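# Set pet feeder in taped outline with bowls seated

## Task

Get the pet feeder inside the tape outline on the table, turned so its handle tab sits at the red notch in the outline, with each of the two steel bowls resting flat in its own well of the feeder; this must remain true once the robot lets go, since anything held only by the grippers does not count.

## Robot and tools

Robot: two six-joint arms with parallel grippers, named left_arm and right_arm. Scene frame: origin on the table top midway between the arms, +x pointing out across the table, +z up, and left_arm on the +y side. left_arm's base is at (+0.049, +0.309, 0) m and right_arm's at (-0.012, -0.271, 0) m, each turned only slightly about z. The names left and right do not match image sides. Each gripper's fingers point along its own +z and close along its y; the reported end_effector_position is the point between the pads, roughly 1 cm short of the fingertips. Printed hand positions can be somewhat off, more so when an arm is stretched out.

Joint order in every row and every per-arm list: waist, shoulder, elbow, wrist pitch, wrist yaw, wrist roll. Stated ranges in radians: waist -2.618 to 3.054, shoulder 0.000 to 3.142, elbow 0.000 to 3.142, wrist pitch -1.571 to 1.571, wrist yaw -1.571 to 1.571, wrist roll -2.094 to 2.094 (true ends may differ by up to 0.036).

A row is one flat list of 14 numbers, each in [-1, 1], covering both arms even if one stays still: left_arm's six joint numbers then its grip, then right_arm's six joint numbers then its grip. Joint numbers are offsets, not poses, and are scaled: 1.0 equals 1.202 rad for the waist, 1.258 shoulder, 1.238 elbow, 2.073 wrist pitch, 2.022 for wrist yaw and for wrist roll. The grip number is absolute: +1 fully open, -1 closed.

execute_actions(actions): a list of actions run in sequence; each action is a list of up to 15 rows, one row per 1/30 s control step, and if fewer rows are given the last one repeats until 15 steps have passed. Within an action, every row's offsets are measured from the joint angles at that action's start, not from the previous row (for the first action, from the last reported angles). An empty list just returns the current state and images. If an action would push a joint more than 0.036 rad beyond its range end, it is rejected for both arms; a malformed action, or a first action failing that check, cancels the whole call.

move(target, speed, blocking): target is one 14-number row as above; its offsets count from the Joint positions in the most recent result that printed them, not from wherever the arm happens to be. All joints travel along paths that finish together, so grippers trace curves. speed (rad/s, 0.01 to 2, default 0.5) caps the joint with the longest way to go; paths take between 0.5 and 10 s and are cut off at 10 s. Moves ignore obstacles and the other arm. Grip numbers are applied at the start. blocking=false returns after 0.5 s while motion continues; then only wait or stop are accepted until a result shows the move ended. The extra move: line reports the ending (done, off_target, moving, held, fault), limits=held or limits=none, and each arm's joint farthest from target.

wait(seconds): 0 to 10 s, arms keep their last command; returns early if a running move ends. stop(): brakes a running move; fast moves need room to stop; fingers keep moving. zoom_image(camera, region): camera is cam_high, cam_low, cam_left_wrist or cam_right_wrist (all 504x504); region is [x0, y0, x1, y1] in pixels from the top-left, at most 504 by 504. read_manual(section) only gives licence text. finished_scene(scene) ends the given scene permanently, after the last command has been held, and reports success.

Results: a state line with each gripper's position (m) and quat_wxyz in the scene frame; Joint positions (rad, plus gripper opening in m, 0.093 open to 0.000 closed) and Joint velocities per arm; Joint targets, the angles currently being driven toward; grip_measured on the -1..+1 grip scale (pads meet near -0.94, each mm of object width adds about 0.0208, per-gripper bias up to 0.02). When holding a rigid flat-sided object, the opening settles up to about 12 mm below its width. Calls that ran actions also list joint readings at some steps; HELD marks steps where an arm was held back. Other lines: "joint sent to its limit", "joint command not followed" (clearance check altered targets), MOTOR HOT (75 °C), and FAULT / OVER-TEMPERATURE FAULT lines (a stop at 90 °C; at 100 °C the arm goes limp and drops things).

Motion limits: each step the target may lead the measured angle by at most 0.202 (waist), 0.258 (shoulder), 0.238 (elbow), 0.573 (wrist pitch), 0.522 (wrist yaw, roll) rad, and targets are pulled back if they would shift the gripper over 70 mm; big offsets need several actions, and unfinished motion should be re-sent. Friction can leave a joint about 0.031 rad off, and tiny commands may not move it. To keep a grip, keep sending the same closing number; a lower number squeezes harder, up to roughly 50 to 62 N per pad.

Cautions: nothing may leave the table; avoid drops, slips, slams and heavy pressing; faster moves and targets set deeper past a contact hit harder. Keep the arms from striking or pushing each other. Held parts may occasionally be jerked briefly, so grip firmly. Holding loads heats motors, so release when done. Let go and confirm with the cameras that the feeder and bowls stay put before ending the scene.

Each tool is called after "Request:" as name([rows], argument=value, ...), one row to a line, values as JSON.

## Session

Request:
execute_actions(actions=[])

Scene clock: 0.00 s.
left_arm: end_effector_position=(+0.5378, +0.4144, +0.1661) grip_measured=+0.992 end_effector_quat_wxyz=(+0.147, +0.244, +0.865, +0.414) | right_arm: end_effector_position=(+0.2758, -0.2473, +0.2110) grip_measured=+1.000 end_effector_quat_wxyz=(+0.139, +0.278, +0.816, +0.488)
Joint names: [waist, shoulder, elbow, wrist pitch, wrist yaw, wrist roll]
Joint positions: left_arm=[-0.067  1.951  1.594 -0.58  -0.704  0.782  0.093] | right_arm=[-0.316  1.319  1.057 -1.032 -1.043  0.37   0.093]
Joint velocities: left_arm=[-0.002  0.002 -0.012  0.037 -0.051 -0.051  0.   ] | right_arm=[-0.017 -0.007 -0.002  0.066  0.051 -0.037  0.   ]
Motor temperatures (°C, as the motors report them): left_arm=[24 24 26 24 23 24] | right_arm=[25 25 26 25 27 25]
Joint targets: left_arm=[-0.067 1.951 1.594 -0.580 -0.704 0.782] | right_arm=[-0.316 1.319 1.057 -1.032 -1.043 0.370]

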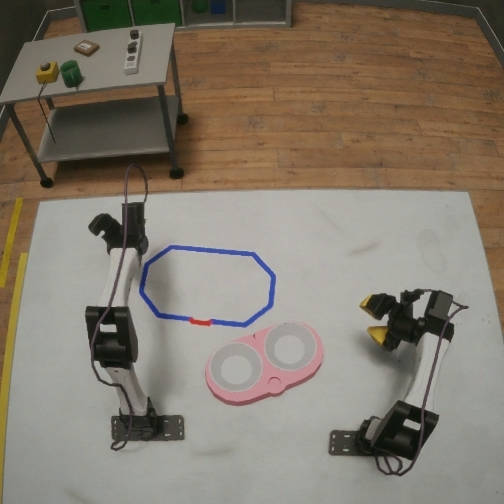

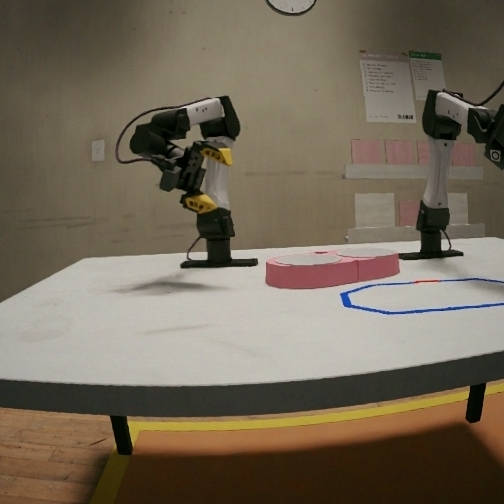

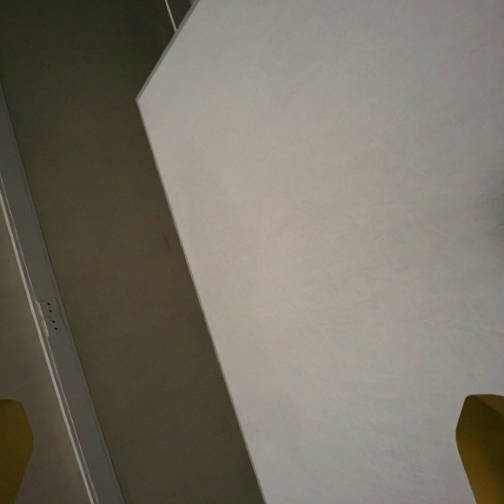

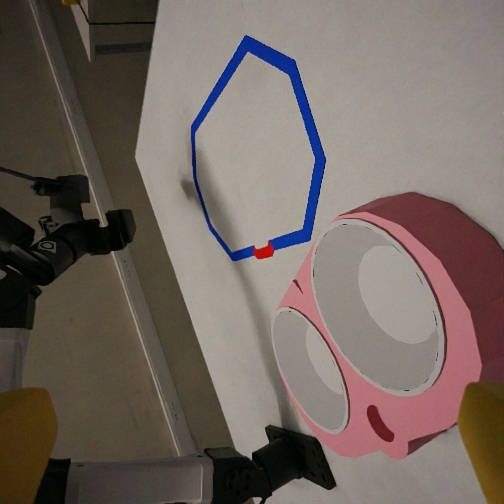

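Request:
zoom_image(camera="cam_high", region=[130, 230, 340, 420])

Request:
zoom_image(camera="cam_low", region=[250, 230, 504, 330])

Request:
zoom_image(camera="cam_right_wrist", region=[260, 240, 500, 480])

Region (130, 230, 340, 420) of cam_high's 504x504 image, scaled by 2.400, with more detail than that image has; it fills the top 456 rows of this view, and the rest is white.

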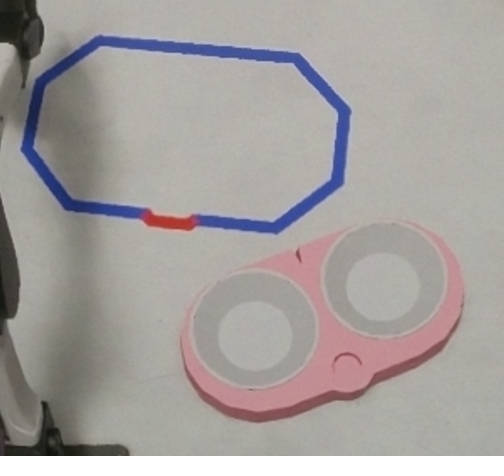

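Region (250, 230, 504, 330) of cam_low's 504x504 image, scaled by 1.984, with more detail than that image has; it fills the top 198 rows of this view, and the rest is white.

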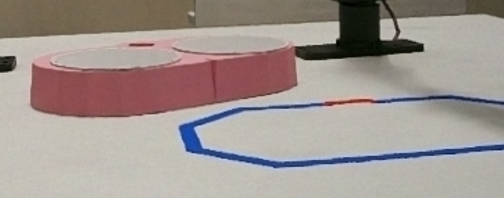

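Region (260, 240, 500, 480) of cam_right_wrist's 504x504 image, scaled by 2.100, with more detail than that image has.

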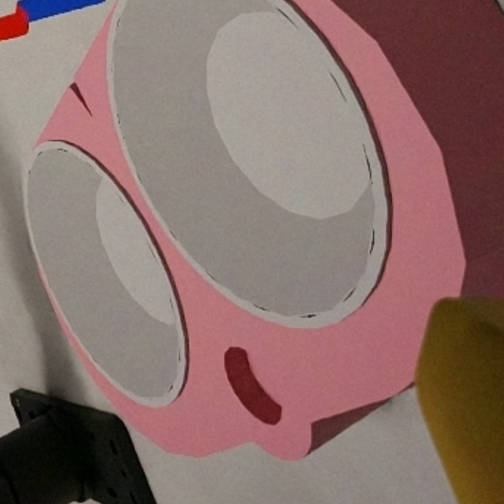

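Request:
move(target=[-1,-0.55,-0.501,-0.21,0.348,-0.387,-1,0.6,-0.404,-0.357,0.062,0.516,-0.183,1], speed=0.8)

Request:
move(target=[-0.15,0,0,0,0,0,-1,0,0,0,0,0,0,1])

Scene clock: 25.40 s.
left_arm: end_effector_position=(+0.1445, +0.0661, +0.1201) grip_measured=-0.999 end_effector_quat_wxyz=(+0.116, +0.562, +0.815, -0.071) | right_arm: end_effector_position=(+0.1846, -0.2153, +0.1064) grip_measured=+1.000 end_effector_quat_wxyz=(+0.233, -0.126, +0.963, +0.038)
Joint names: [waist, shoulder, elbow, wrist pitch, wrist yaw, wrist roll]
Joint positions: left_arm=[-1.262  1.279  0.988 -1.006 -0.013  0.006  0.   ] | right_arm=[ 0.395  0.828  0.643 -0.909 -0.012  0.007  0.093]
Joint velocities: left_arm=[-0.012 -0.002  0.007  0.081  0.007 -0.007  0.   ] | right_arm=[-0.012 -0.002  0.012  0.095 -0.007  0.007  0.   ]
Motor temperatures (°C, as the motors report them): left_arm=[24 31 29 27 23 24] | right_arm=[25 26 29 26 27 25]
Joint targets: left_arm=[-1.269 1.259 0.974 -1.015 -0.001 -0.000] | right_arm=[0.405 0.810 0.615 -0.904 0.000 -0.001]
move: off_target (right_arm); limits=none; left_arm: farthest joint: the shoulder, 0.020 radians from its target (0.692 radians at the start); right_arm: farthest joint: the elbow, 0.028 radians from its target (0.442 radians at the start)
camera_calibration (this result's frames):
cam_left_wrist: T_world_to_cam=[[-0.938231, -0.345927, -0.00757149, 0.157044], [-0.341555, 0.922429, 0.180179, 0.0101065], [-0.0553446, 0.171636, -0.983605, 0.197045], [0, 0, 0, 1]] pos_world=[0.161701, 0.0111831, 0.193182]
cam_right_wrist: T_world_to_cam=[[0.253263, -0.967099, -0.0240237, -0.25487], [-0.967291, -0.252788, -0.0211271, 0.163997], [0.0143591, 0.0285886, -0.999488, 0.19765], [0, 0, 0, 1]] pos_world=[0.220344, -0.210679, 0.19489]

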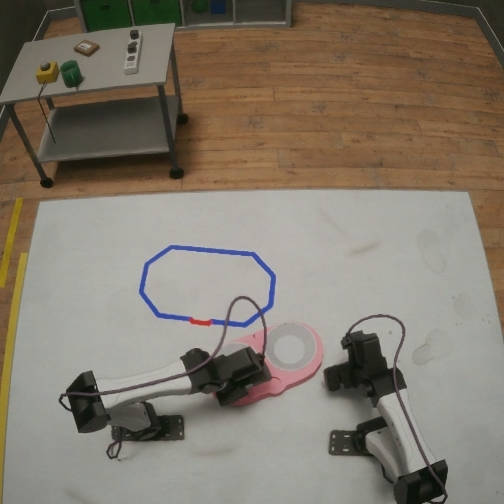

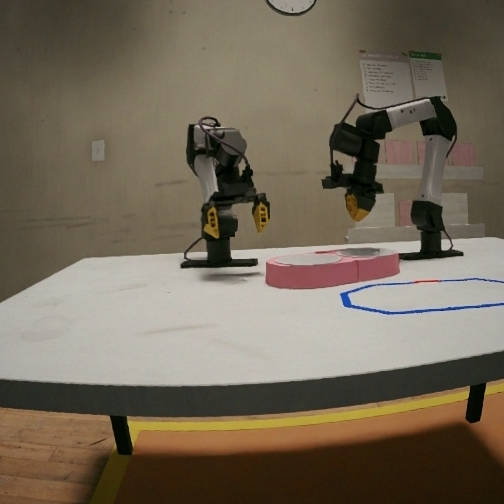

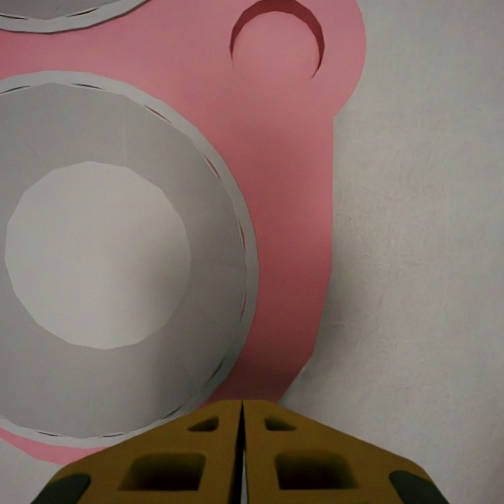

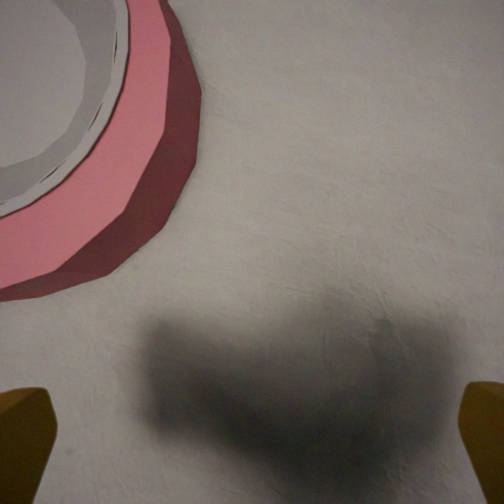

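Scene clock: 26.17 s.
left_arm: end_effector_position=(+0.1014, +0.0533, +0.1201) grip_measured=-0.999 end_effector_quat_wxyz=(+0.110, +0.631, +0.764, -0.081) | right_arm: end_effector_position=(+0.1846, -0.2153, +0.1064) grip_measured=+1.000 end_effector_quat_wxyz=(+0.233, -0.126, +0.963, +0.038)
Joint names: [waist, shoulder, elbow, wrist pitch, wrist yaw, wrist roll]
Joint positions: left_arm=[-1.435  1.279  0.988 -1.006 -0.014  0.006  0.   ] | right_arm=[ 0.395  0.828  0.643 -0.909 -0.012  0.007  0.093]
Joint velocities: left_arm=[-0.007  0.002 -0.012 -0.007 -0.037  0.022  0.   ] | right_arm=[-0.007 -0.007  0.002 -0.037  0.051  0.066  0.   ]
Motor temperatures (°C, as the motors report them): left_arm=[24 31 29 27 23 24] | right_arm=[25 26 29 26 27 25]
Joint targets: left_arm=[-1.443 1.279 0.988 -1.006 -0.014 0.006] | right_arm=[0.395 0.828 0.643 -0.909 -0.012 0.007]
move: done; limits=none; left_arm: farthest joint: the waist, 0.007 radians from its target (0.180 radians at the start); right_arm: farthest joint: the waist, 0.000 radians from its target (0.000 radians at the start)
camera_calibration (this result's frames):
cam_left_wrist: T_world_to_cam=[[-0.983649, -0.179922, -0.00793876, 0.107978], [-0.17839, 0.967322, 0.180184, -0.0117177], [-0.0247396, 0.178654, -0.983601, 0.193385], [0, 0, 0, 1]] pos_world=[0.108907, -0.0037864, 0.193182]
cam_right_wrist: T_world_to_cam=[[0.253263, -0.967099, -0.0240237, -0.25487], [-0.967291, -0.252788, -0.0211271, 0.163997], [0.0143591, 0.0285886, -0.999488, 0.19765], [0, 0, 0, 1]] pos_world=[0.220344, -0.210679, 0.19489]

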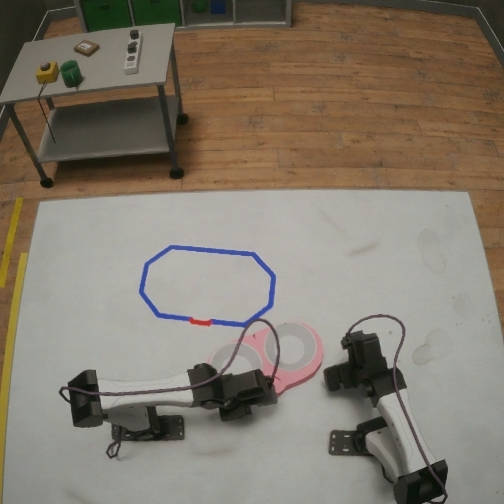

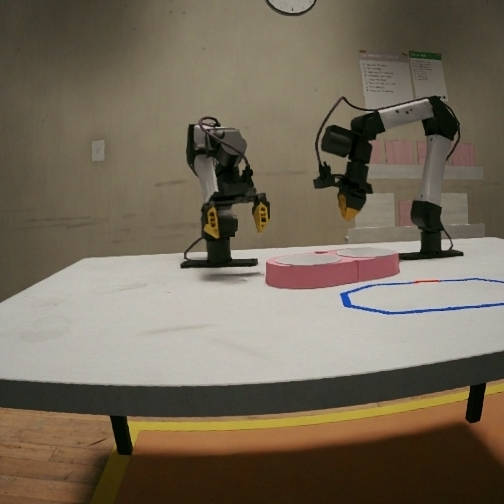

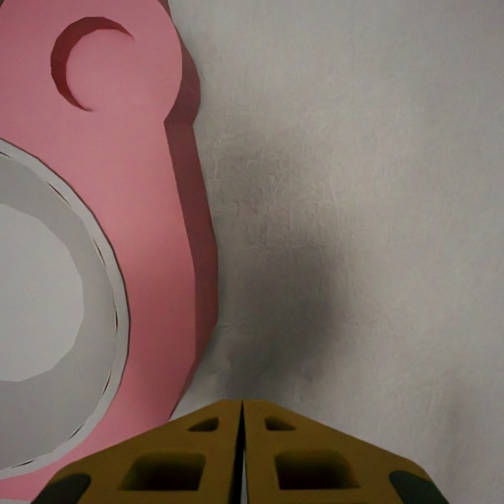

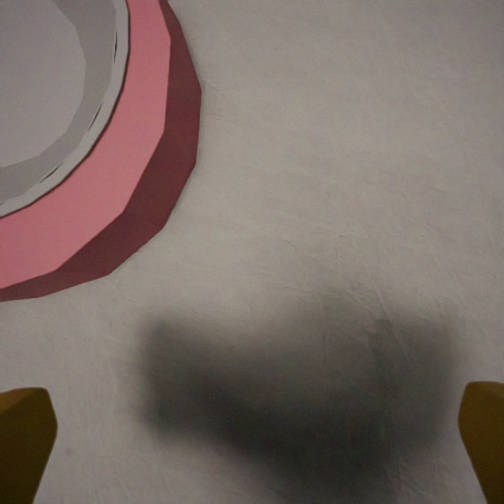

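Request:
move(target=[-0.04,0.075,-0.256,0.195,0,0,-1,0,0.073,-0.235,0.175,0,0,1])

Request:
move(target=[0.36,0.05,0.03,0.015,0,0,-1,0.15,0,0,0,0,0,1], speed=0.2)

Scene clock: 29.57 s.
left_arm: end_effector_position=(+0.0912, +0.0539, +0.0317) grip_measured=-0.999 end_effector_quat_wxyz=(+0.109, +0.645, +0.752, -0.084) | right_arm: end_effector_position=(+0.1930, -0.2131, +0.0361) grip_measured=+1.000 end_effector_quat_wxyz=(+0.241, -0.126, +0.961, +0.039)
Joint names: [waist, shoulder, elbow, wrist pitch, wrist yaw, wrist roll]
Joint positions: left_arm=[-1.473  1.358  0.682 -0.618 -0.014  0.006  0.   ] | right_arm=[ 0.395  0.902  0.376 -0.551 -0.012  0.007  0.093]
Joint velocities: left_arm=[ 0.002 -0.002 -0.007 -0.022 -0.022  0.037  0.   ] | right_arm=[ 0.002 -0.002 -0.017  0.037 -0.037  0.022  0.   ]
Motor temperatures (°C, as the motors report them): left_arm=[24 31 30 27 23 24] | right_arm=[25 26 30 26 27 25]
Joint targets: left_arm=[-1.483 1.374 0.671 -0.602 -0.014 0.006] | right_arm=[0.395 0.919 0.352 -0.546 -0.012 0.007]
move: off_target (right_arm); limits=none; left_arm: farthest joint: the wrist pitch, 0.017 radians from its target (0.404 radians at the start); right_arm: farthest joint: the elbow, 0.024 radians from its target (0.290 radians at the start)
camera_calibration (this result's frames):
cam_left_wrist: T_world_to_cam=[[-0.989846, -0.14192, -0.00797508, 0.0957832], [-0.141071, 0.973947, 0.177557, -0.00191821], [-0.0174315, 0.176879, -0.984078, 0.105556], [0, 0, 0, 1]] pos_world=[0.09638, -0.00320881, 0.104979]
cam_right_wrist: T_world_to_cam=[[0.253662, -0.966991, -0.0241689, -0.256533], [-0.966799, -0.252655, -0.038285, 0.171769], [0.0309149, 0.0330779, -0.998975, 0.124915], [0, 0, 0, 1]] pos_world=[0.227277, -0.208799, 0.125163]

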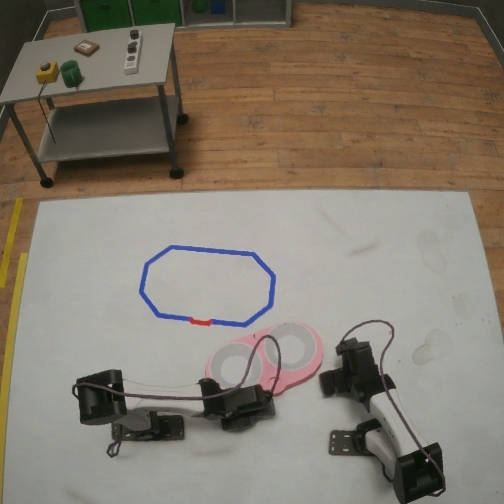

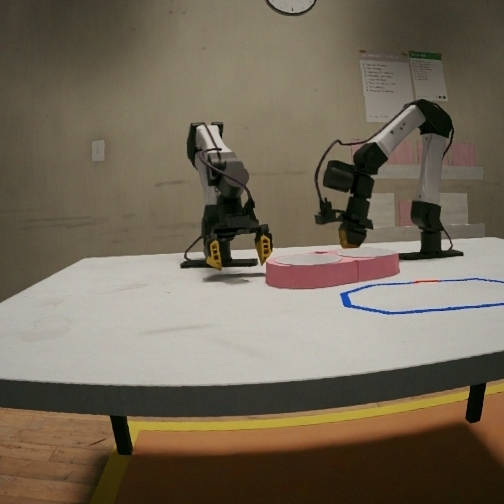

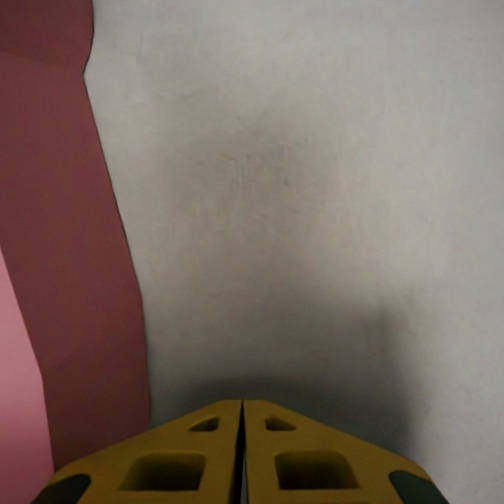

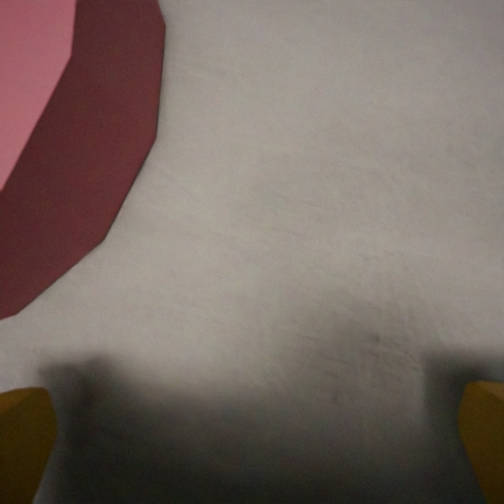

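Scene clock: 32.07 s.
left_arm: end_effector_position=(+0.1975, +0.0850, +0.0309) grip_measured=-0.999 end_effector_quat_wxyz=(+0.128, +0.473, +0.869, -0.062) | right_arm: end_effector_position=(+0.1802, -0.1791, +0.0361) grip_measured=+1.000 end_effector_quat_wxyz=(+0.237, -0.208, +0.947, +0.059)
Joint names: [waist, shoulder, elbow, wrist pitch, wrist yaw, wrist roll]
Joint positions: left_arm=[-1.052  1.396  0.705 -0.595 -0.013  0.006  0.   ] | right_arm=[ 0.565  0.902  0.376 -0.551 -0.012  0.007  0.093]
Joint velocities: left_arm=[ 0.002 -0.007 -0.002  0.037  0.007 -0.022  0.   ] | right_arm=[-0.007 -0.007  0.002  0.081 -0.066 -0.037  0.   ]
Motor temperatures (°C, as the motors report them): left_arm=[24 30 30 27 23 24] | right_arm=[25 26 30 27 27 25]
Joint targets: left_arm=[-1.041 1.421 0.719 -0.587 -0.014 0.006] | right_arm=[0.575 0.902 0.376 -0.551 -0.012 0.007]
move: off_target (left_arm); limits=none; left_arm: farthest joint: the shoulder, 0.025 radians from its target (0.063 radians at the start); right_arm: farthest joint: the waist, 0.010 radians from its target (0.181 radians at the start)
camera_calibration (this result's frames):
cam_left_wrist: T_world_to_cam=[[-0.845212, -0.53438, -0.00736187, 0.210187], [-0.527767, 0.832425, 0.168907, 0.0716501], [-0.0841325, 0.146648, -0.985604, 0.116854], [0, 0, 0, 1]] pos_world=[0.225298, 0.0355402, 0.104617]
cam_right_wrist: T_world_to_cam=[[0.414076, -0.909921, -0.0241689, -0.239106], [-0.909903, -0.413051, -0.038285, 0.129036], [0.0248533, 0.0378443, -0.998975, 0.126131], [0, 0, 0, 1]] pos_world=[0.213284, -0.169043, 0.125163]

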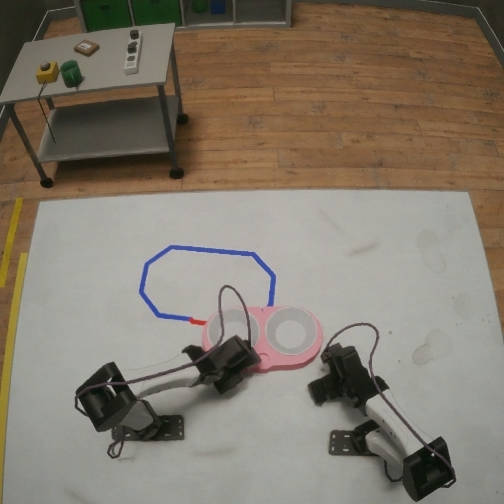

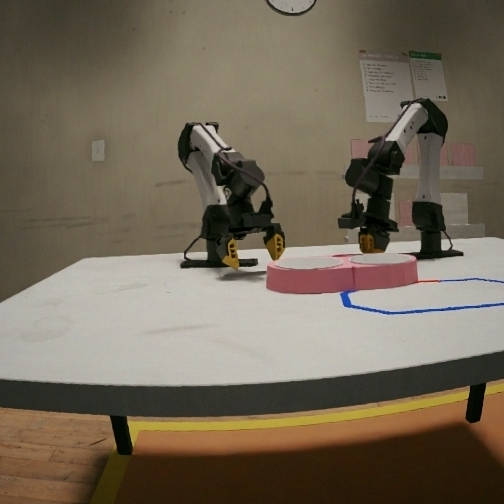

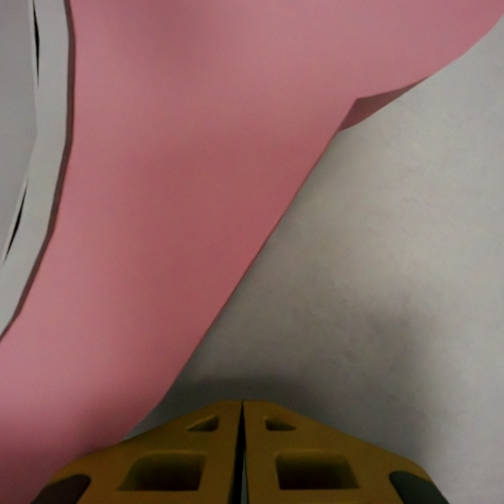

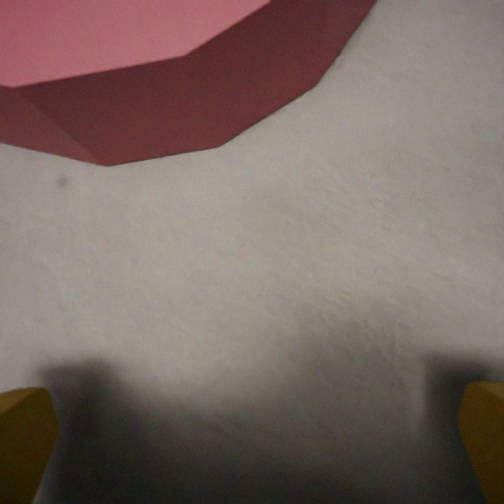

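Request:
move(target=[0,0,0,0,0,0,-1,0.085,0.325,0.155,0.094,0,0,1], speed=0.3)

Request:
move(target=[0.305,0.1,0.088,0,0,0,-1,0.045,0.345,0.325,0.018,0,0,1], speed=0.2)

Scene clock: 38.40 s.
left_arm: end_effector_position=(+0.1975, +0.0850, +0.0309) grip_measured=-0.999 end_effector_quat_wxyz=(+0.128, +0.473, +0.869, -0.062) | right_arm: end_effector_position=(+0.2259, -0.1295, +0.0290) grip_measured=+1.000 end_effector_quat_wxyz=(+0.221, -0.252, +0.940, +0.067)
Joint names: [waist, shoulder, elbow, wrist pitch, wrist yaw, wrist roll]
Joint positions: left_arm=[-1.052  1.396  0.705 -0.595 -0.013  0.006  0.   ] | right_arm=[ 0.658  1.291  0.547 -0.361 -0.012  0.007  0.093]
Joint velocities: left_arm=[ 0.002 -0.012  0.002 -0.066 -0.081 -0.022  0.   ] | right_arm=[ 0.007 -0.017  0.002  0.037 -0.051 -0.022  0.   ]
Motor temperatures (°C, as the motors report them): left_arm=[24 30 30 27 23 24] | right_arm=[25 26 31 27 27 25]
Joint targets: left_arm=[-1.052 1.396 0.705 -0.595 -0.013 0.006] | right_arm=[0.668 1.311 0.568 -0.356 -0.012 0.007]
move: off_target (right_arm); limits=none; left_arm: farthest joint: the waist, 0.000 radians from its target (0.000 radians at the start); right_arm: farthest joint: the elbow, 0.021 radians from its target (0.192 radians at the start)
camera_calibration (this result's frames):
cam_left_wrist: T_world_to_cam=[[-0.845212, -0.53438, -0.00736187, 0.210187], [-0.527767, 0.832425, 0.168907, 0.0716501], [-0.0841325, 0.146648, -0.985604, 0.116854], [0, 0, 0, 1]] pos_world=[0.225298, 0.0355402, 0.104617]
cam_right_wrist: T_world_to_cam=[[0.495947, -0.868023, -0.0239297, -0.226221], [-0.868348, -0.495845, -0.0104476, 0.169922], [-0.00279667, 0.0259608, -0.999659, 0.120757], [0, 0, 0, 1]] pos_world=[0.260083, -0.115245, 0.117078]

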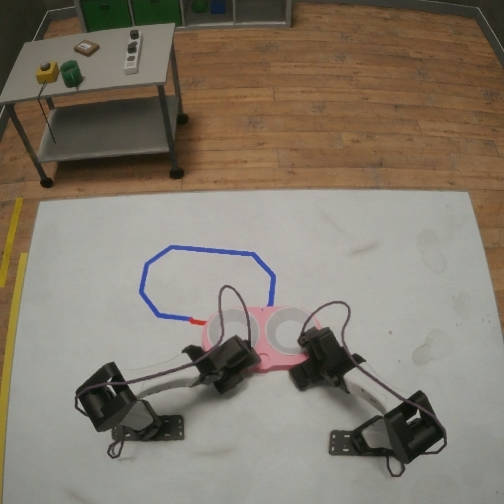

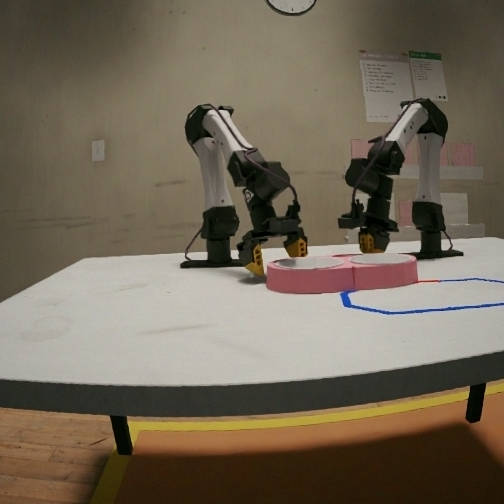

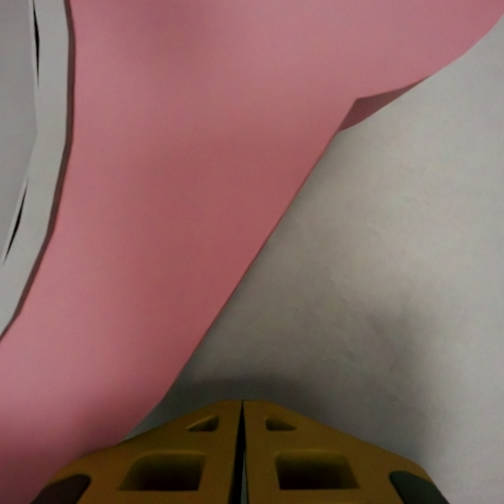

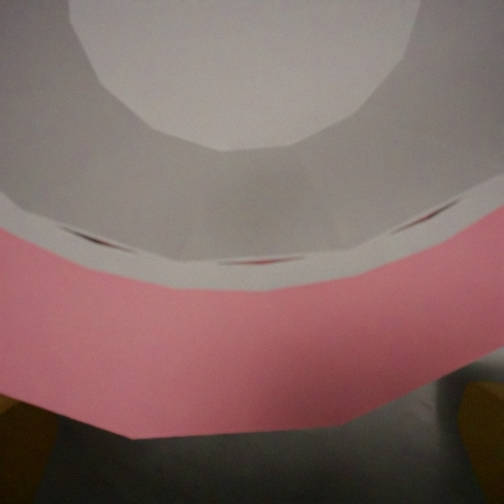

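Scene clock: 40.90 s.
left_arm: end_effector_position=(+0.2843, +0.1385, +0.0290) grip_measured=-0.999 end_effector_quat_wxyz=(+0.128, +0.311, +0.941, -0.035) | right_arm: end_effector_position=(+0.3074, -0.0626, +0.0321) grip_measured=+1.000 end_effector_quat_wxyz=(+0.222, -0.272, +0.934, +0.072)
Joint names: [waist, shoulder, elbow, wrist pitch, wrist yaw, wrist roll]
Joint positions: left_arm=[-0.693  1.503  0.794 -0.595 -0.013  0.006  0.   ] | right_arm=[ 0.702  1.699  0.931 -0.332 -0.012  0.007  0.093]
Joint velocities: left_arm=[-0.002  0.007 -0.002 -0.037  0.022 -0.022  0.   ] | right_arm=[-0.007 -0.007  0.007 -0.022  0.066  0.022  0.   ]
Motor temperatures (°C, as the motors report them): left_arm=[24 29 31 27 23 24] | right_arm=[25 26 31 27 27 25]
Joint targets: left_arm=[-0.685 1.522 0.814 -0.595 -0.013 0.006] | right_arm=[0.712 1.725 0.950 -0.324 -0.012 0.007]
move: off_target (right_arm); limits=none; left_arm: farthest joint: the elbow, 0.020 radians from its target (0.109 radians at the start); right_arm: farthest joint: the shoulder, 0.026 radians from its target (0.434 radians at the start)
camera_calibration (this result's frames):
cam_left_wrist: T_world_to_cam=[[-0.604096, -0.796883, -0.00674652, 0.279941], [-0.783673, 0.592502, 0.186545, 0.178663], [-0.144657, 0.117978, -0.982423, 0.135583], [0, 0, 0, 1]] pos_world=[0.328738, 0.101226, 0.10176]
cam_right_wrist: T_world_to_cam=[[0.533622, -0.845383, -0.023967, -0.218656], [-0.845723, -0.533422, -0.0146433, 0.26469], [-0.00040526, 0.0280834, -0.999606, 0.121779], [0, 0, 0, 1]] pos_world=[0.340584, -0.0470772, 0.120366]

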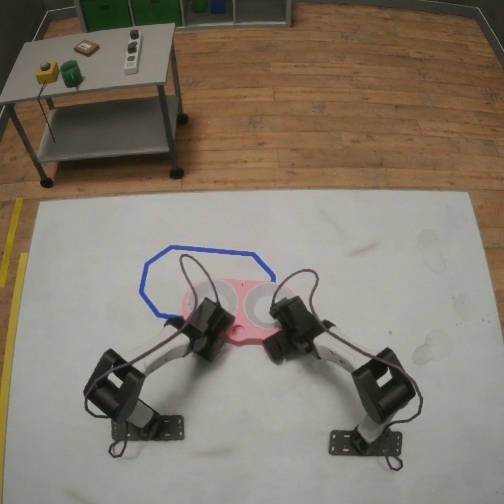

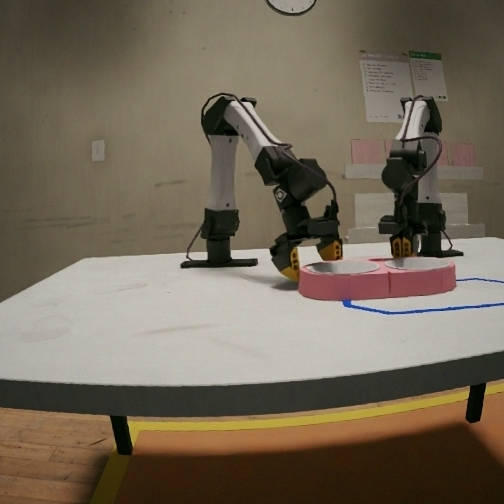

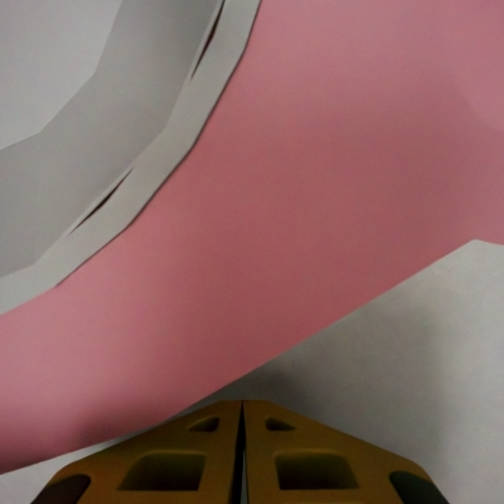

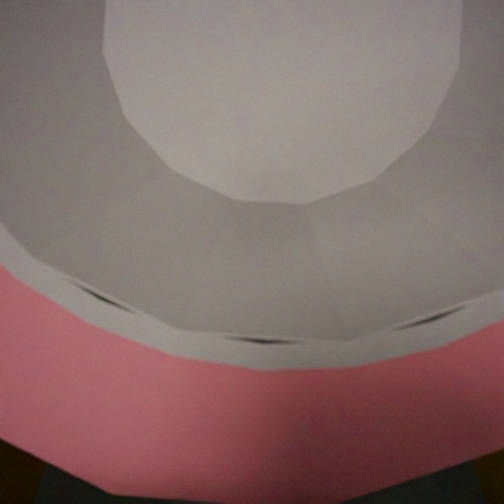

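Request:
move(target=[0.29,0.16,0.17,0,0,0,-1,0.045,0.315,0.42,-0.062,0,0,1], speed=0.22)

Request:
zoom_image(camera="cam_high", region=[110, 210, 320, 370])

Scene clock: 45.43 s.
left_arm: end_effector_position=(+0.3759, +0.2125, +0.0300) grip_measured=-0.999 end_effector_quat_wxyz=(+0.135, +0.147, +0.980, -0.013) | right_arm: end_effector_position=(+0.3890, +0.0148, +0.0332) grip_measured=+1.000 end_effector_quat_wxyz=(+0.229, -0.292, +0.925, +0.079)
Joint names: [waist, shoulder, elbow, wrist pitch, wrist yaw, wrist roll]
Joint positions: left_arm=[-0.353  1.685  0.984 -0.597 -0.013  0.006  0.   ] | right_arm=[ 0.745  2.07   1.431 -0.443 -0.01   0.007  0.093]
Joint velocities: left_arm=[-0.002 -0.017  0.002 -0.051  0.022 -0.037  0.   ] | right_arm=[-0.002 -0.022  0.007 -0.037  0.037 -0.007  0.   ]
Motor temperatures (°C, as the motors report them): left_arm=[24 29 31 27 23 24] | right_arm=[25 27 32 27 27 25]
Joint targets: left_arm=[-0.345 1.704 1.004 -0.595 -0.013 0.006] | right_arm=[0.756 2.095 1.450 -0.461 -0.012 0.007]
move: off_target (left_arm, right_arm); limits=none; left_arm: farthest joint: the elbow, 0.021 radians from its target (0.211 radians at the start); right_arm: farthest joint: the shoulder, 0.025 radians from its target (0.396 radians at the start)
camera_calibration (this result's frames):
cam_left_wrist: T_world_to_cam=[[-0.3031, -0.952934, -0.00682631, 0.314276], [-0.937604, 0.296928, 0.180921, 0.327312], [-0.170379, 0.0612374, -0.983474, 0.162813], [0, 0, 0, 1]] pos_world=[0.429886, 0.192326, 0.103051]
cam_right_wrist: T_world_to_cam=[[0.569339, -0.821787, -0.0227741, -0.210978], [-0.821986, -0.568575, -0.0325795, 0.366953], [0.0138246, 0.0372688, -0.99921, 0.115039], [0, 0, 0, 1]] pos_world=[0.420158, 0.0309738, 0.122098]

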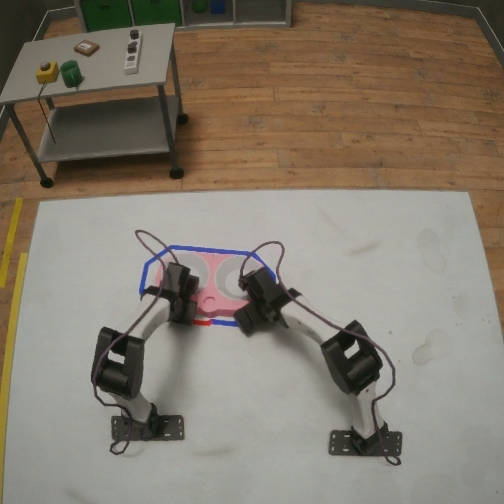

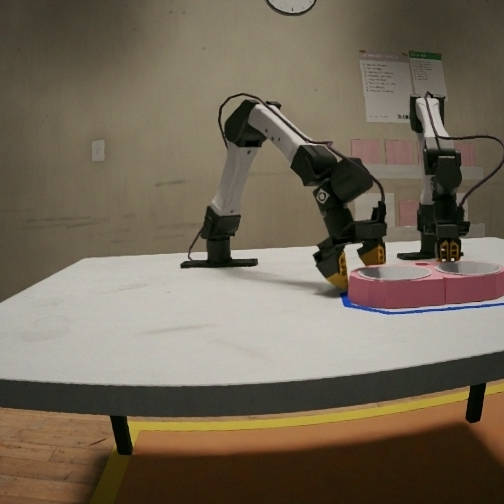

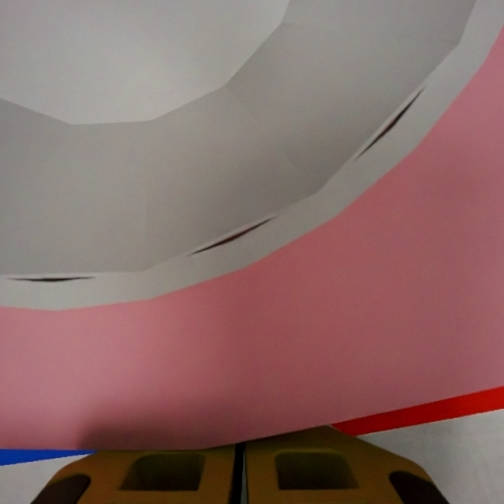

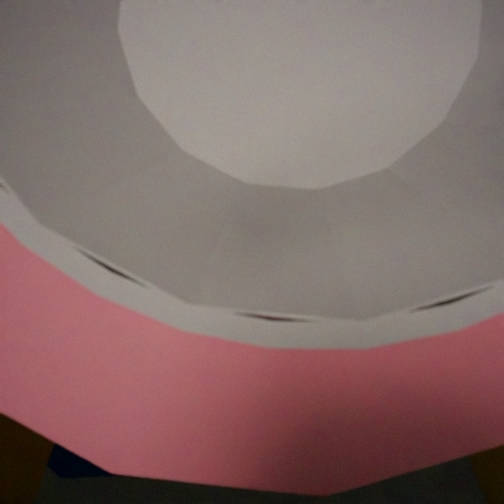

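Region (110, 210, 320, 370) of cam_high's 504x504 image, scaled by 2.400, with more detail than that image has; it fills the top 384 rows of this view, and the rest is white.

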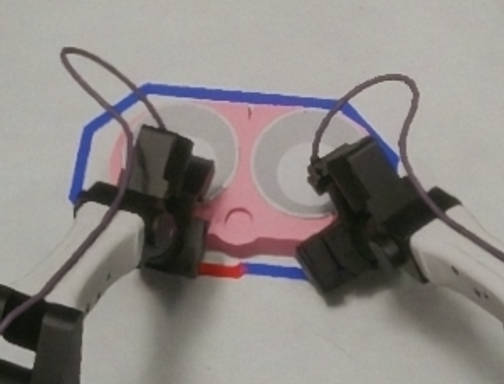

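Request:
move(target=[0.05,0.034,0.037,0,0,0,-1,0.04,0.04,0.045,-0.012,0,0,1], speed=0.06)

Request:
move(target=[0,-0.3,-0.25,-0.02,0,0,-1,-0.02,-0.33,-0.42,0.05,0,0,1])

Request:
zoom_image(camera="cam_high", region=[110, 210, 320, 370])

Scene clock: 48.93 s.
left_arm: end_effector_position=(+0.3863, +0.2283, +0.0290) grip_measured=-0.999 end_effector_quat_wxyz=(+0.135, +0.121, +0.983, -0.010) | right_arm: end_effector_position=(+0.3840, +0.0320, +0.0330) grip_measured=+1.000 end_effector_quat_wxyz=(+0.227, -0.308, +0.920, +0.080)
Joint names: [waist, shoulder, elbow, wrist pitch, wrist yaw, wrist roll]
Joint positions: left_arm=[-0.3    1.71   1.009 -0.599 -0.013  0.006  0.   ] | right_arm=[ 0.781  2.093  1.467 -0.458 -0.004  0.007  0.093]
Joint velocities: left_arm=[-0.007 -0.007 -0.022  0.022  0.007 -0.051  0.   ] | right_arm=[ 0.002 -0.007 -0.012 -0.007  0.022  0.022  0.   ]
Motor temperatures (°C, as the motors report them): left_arm=[24 29 32 27 23 24] | right_arm=[25 28 32 27 27 25]
Joint targets: left_arm=[-0.292 1.729 1.029 -0.597 -0.013 0.006] | right_arm=[0.793 2.120 1.487 -0.468 -0.011 0.007]
move: off_target (left_arm, right_arm); limits=none; left_arm: farthest joint: the elbow, 0.021 radians from its target (0.046 radians at the start); right_arm: farthest joint: the shoulder, 0.027 radians from its target (0.050 radians at the start)
camera_calibration (this result's frames):
cam_left_wrist: T_world_to_cam=[[-0.252922, -0.967463, -0.00679442, 0.316411], [-0.95143, 0.247444, 0.183171, 0.349119], [-0.17553, 0.0527923, -0.983058, 0.166561], [0, 0, 0, 1]] pos_world=[0.441427, 0.210936, 0.101941]
cam_right_wrist: T_world_to_cam=[[0.596184, -0.80266, -0.0173671, -0.205182], [-0.802715, -0.595551, -0.0311148, 0.366006], [0.0146317, 0.0324909, -0.999365, 0.114117], [0, 0, 0, 1]] pos_world=[0.414455, 0.0495762, 0.12187]

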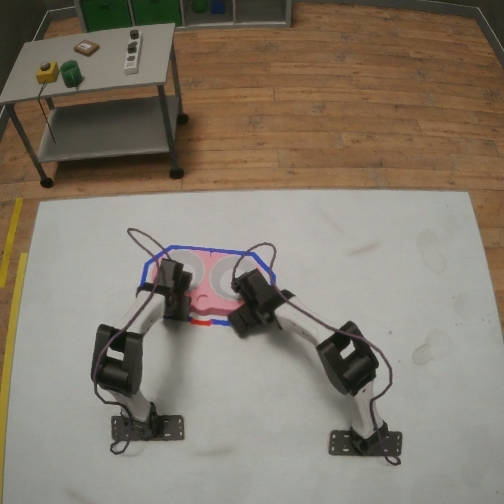

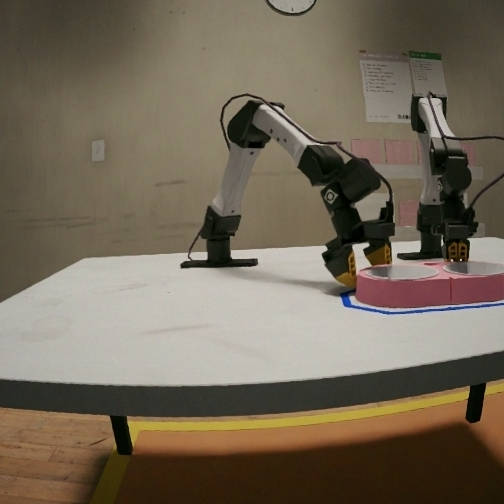

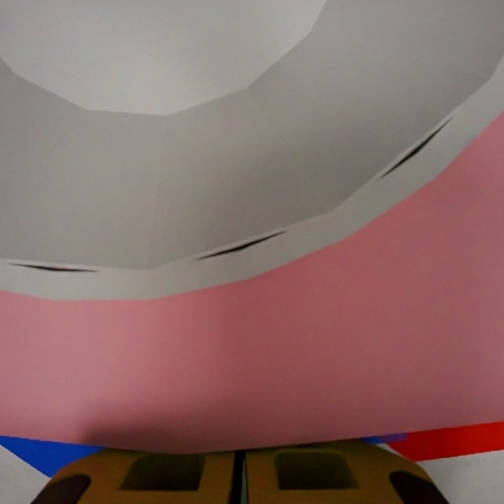

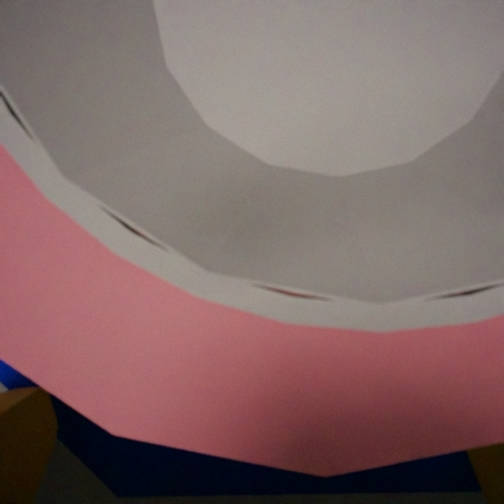

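Scene clock: 50.63 s.
left_arm: end_effector_position=(+0.3077, +0.2477, +0.0412) grip_measured=-0.999 end_effector_quat_wxyz=(+0.147, +0.121, +0.982, -0.011) | right_arm: end_effector_position=(+0.3015, -0.0380, +0.0464) grip_measured=+1.000 end_effector_quat_wxyz=(+0.232, -0.301, +0.922, +0.079)
Joint names: [waist, shoulder, elbow, wrist pitch, wrist yaw, wrist roll]
Joint positions: left_arm=[-0.3    1.354  0.714 -0.634 -0.013  0.006  0.   ] | right_arm=[ 0.766  1.691  0.973 -0.359 -0.004  0.007  0.093]
Joint velocities: left_arm=[ 0.012 -0.027 -0.007  0.007 -0.007 -0.022  0.   ] | right_arm=[-0.002  0.012  0.002 -0.081  0.007  0.022  0.   ]
Motor temperatures (°C, as the motors report them): left_arm=[24 29 31 27 23 24] | right_arm=[25 29 32 28 27 25]
Joint targets: left_arm=[-0.300 1.333 0.699 -0.640 -0.013 0.006] | right_arm=[0.757 1.678 0.947 -0.354 -0.004 0.007]
move: off_target (left_arm, right_arm); limits=none; left_arm: farthest joint: the shoulder, 0.021 radians from its target (0.378 radians at the start); right_arm: farthest joint: the elbow, 0.026 radians from its target (0.520 radians at the start)
camera_calibration (this result's frames):
cam_left_wrist: T_world_to_cam=[[-0.252746, -0.967506, -0.00715374, 0.315337], [-0.955722, 0.248502, 0.157613, 0.269381], [-0.150714, 0.046673, -0.987475, 0.157802], [0, 0, 0, 1]] pos_world=[0.360937, 0.230783, 0.115623]
cam_right_wrist: T_world_to_cam=[[0.584598, -0.811135, -0.0174626, -0.208732], [-0.811037, -0.583686, -0.0391202, 0.261848], [0.0215391, 0.0370324, -0.999082, 0.129087], [0, 0, 0, 1]] pos_world=[0.331612, -0.021253, 0.135567]

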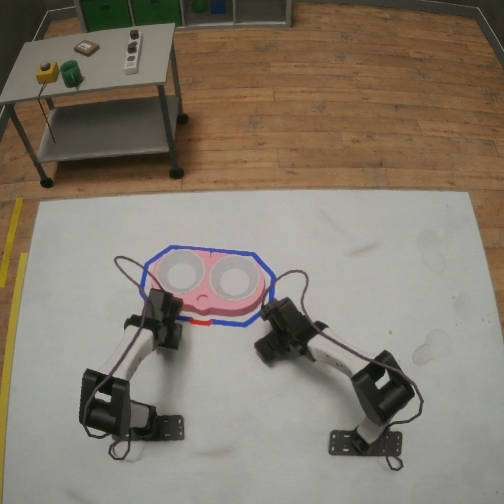

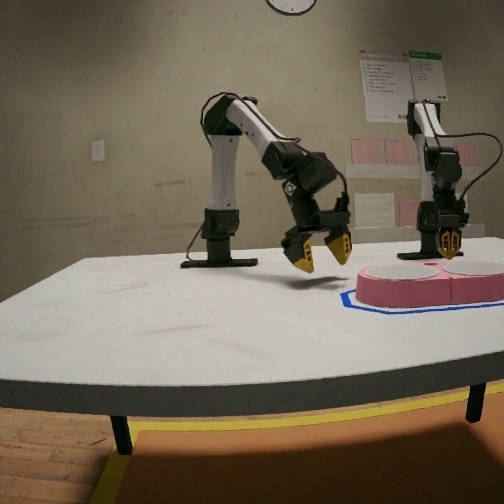

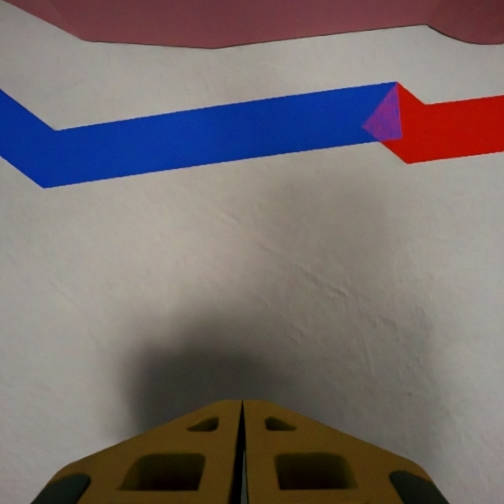

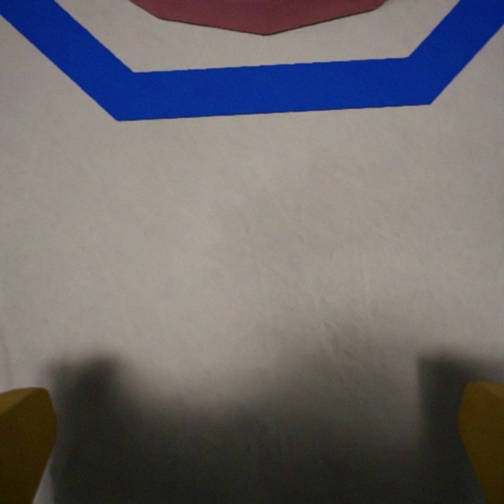

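Region (110, 210, 320, 370) of cam_high's 504x504 image, scaled by 2.400, with more detail than that image has; it fills the top 384 rows of this view, and the rest is white.

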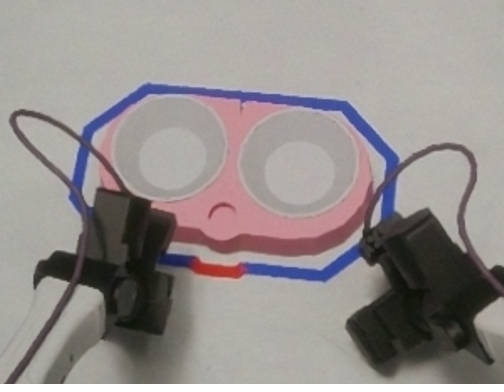

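The feeder is centred in the outline with gaps on all visible sides.

Request:
finished_scene(scene=1)

The scene is finished: the task was done.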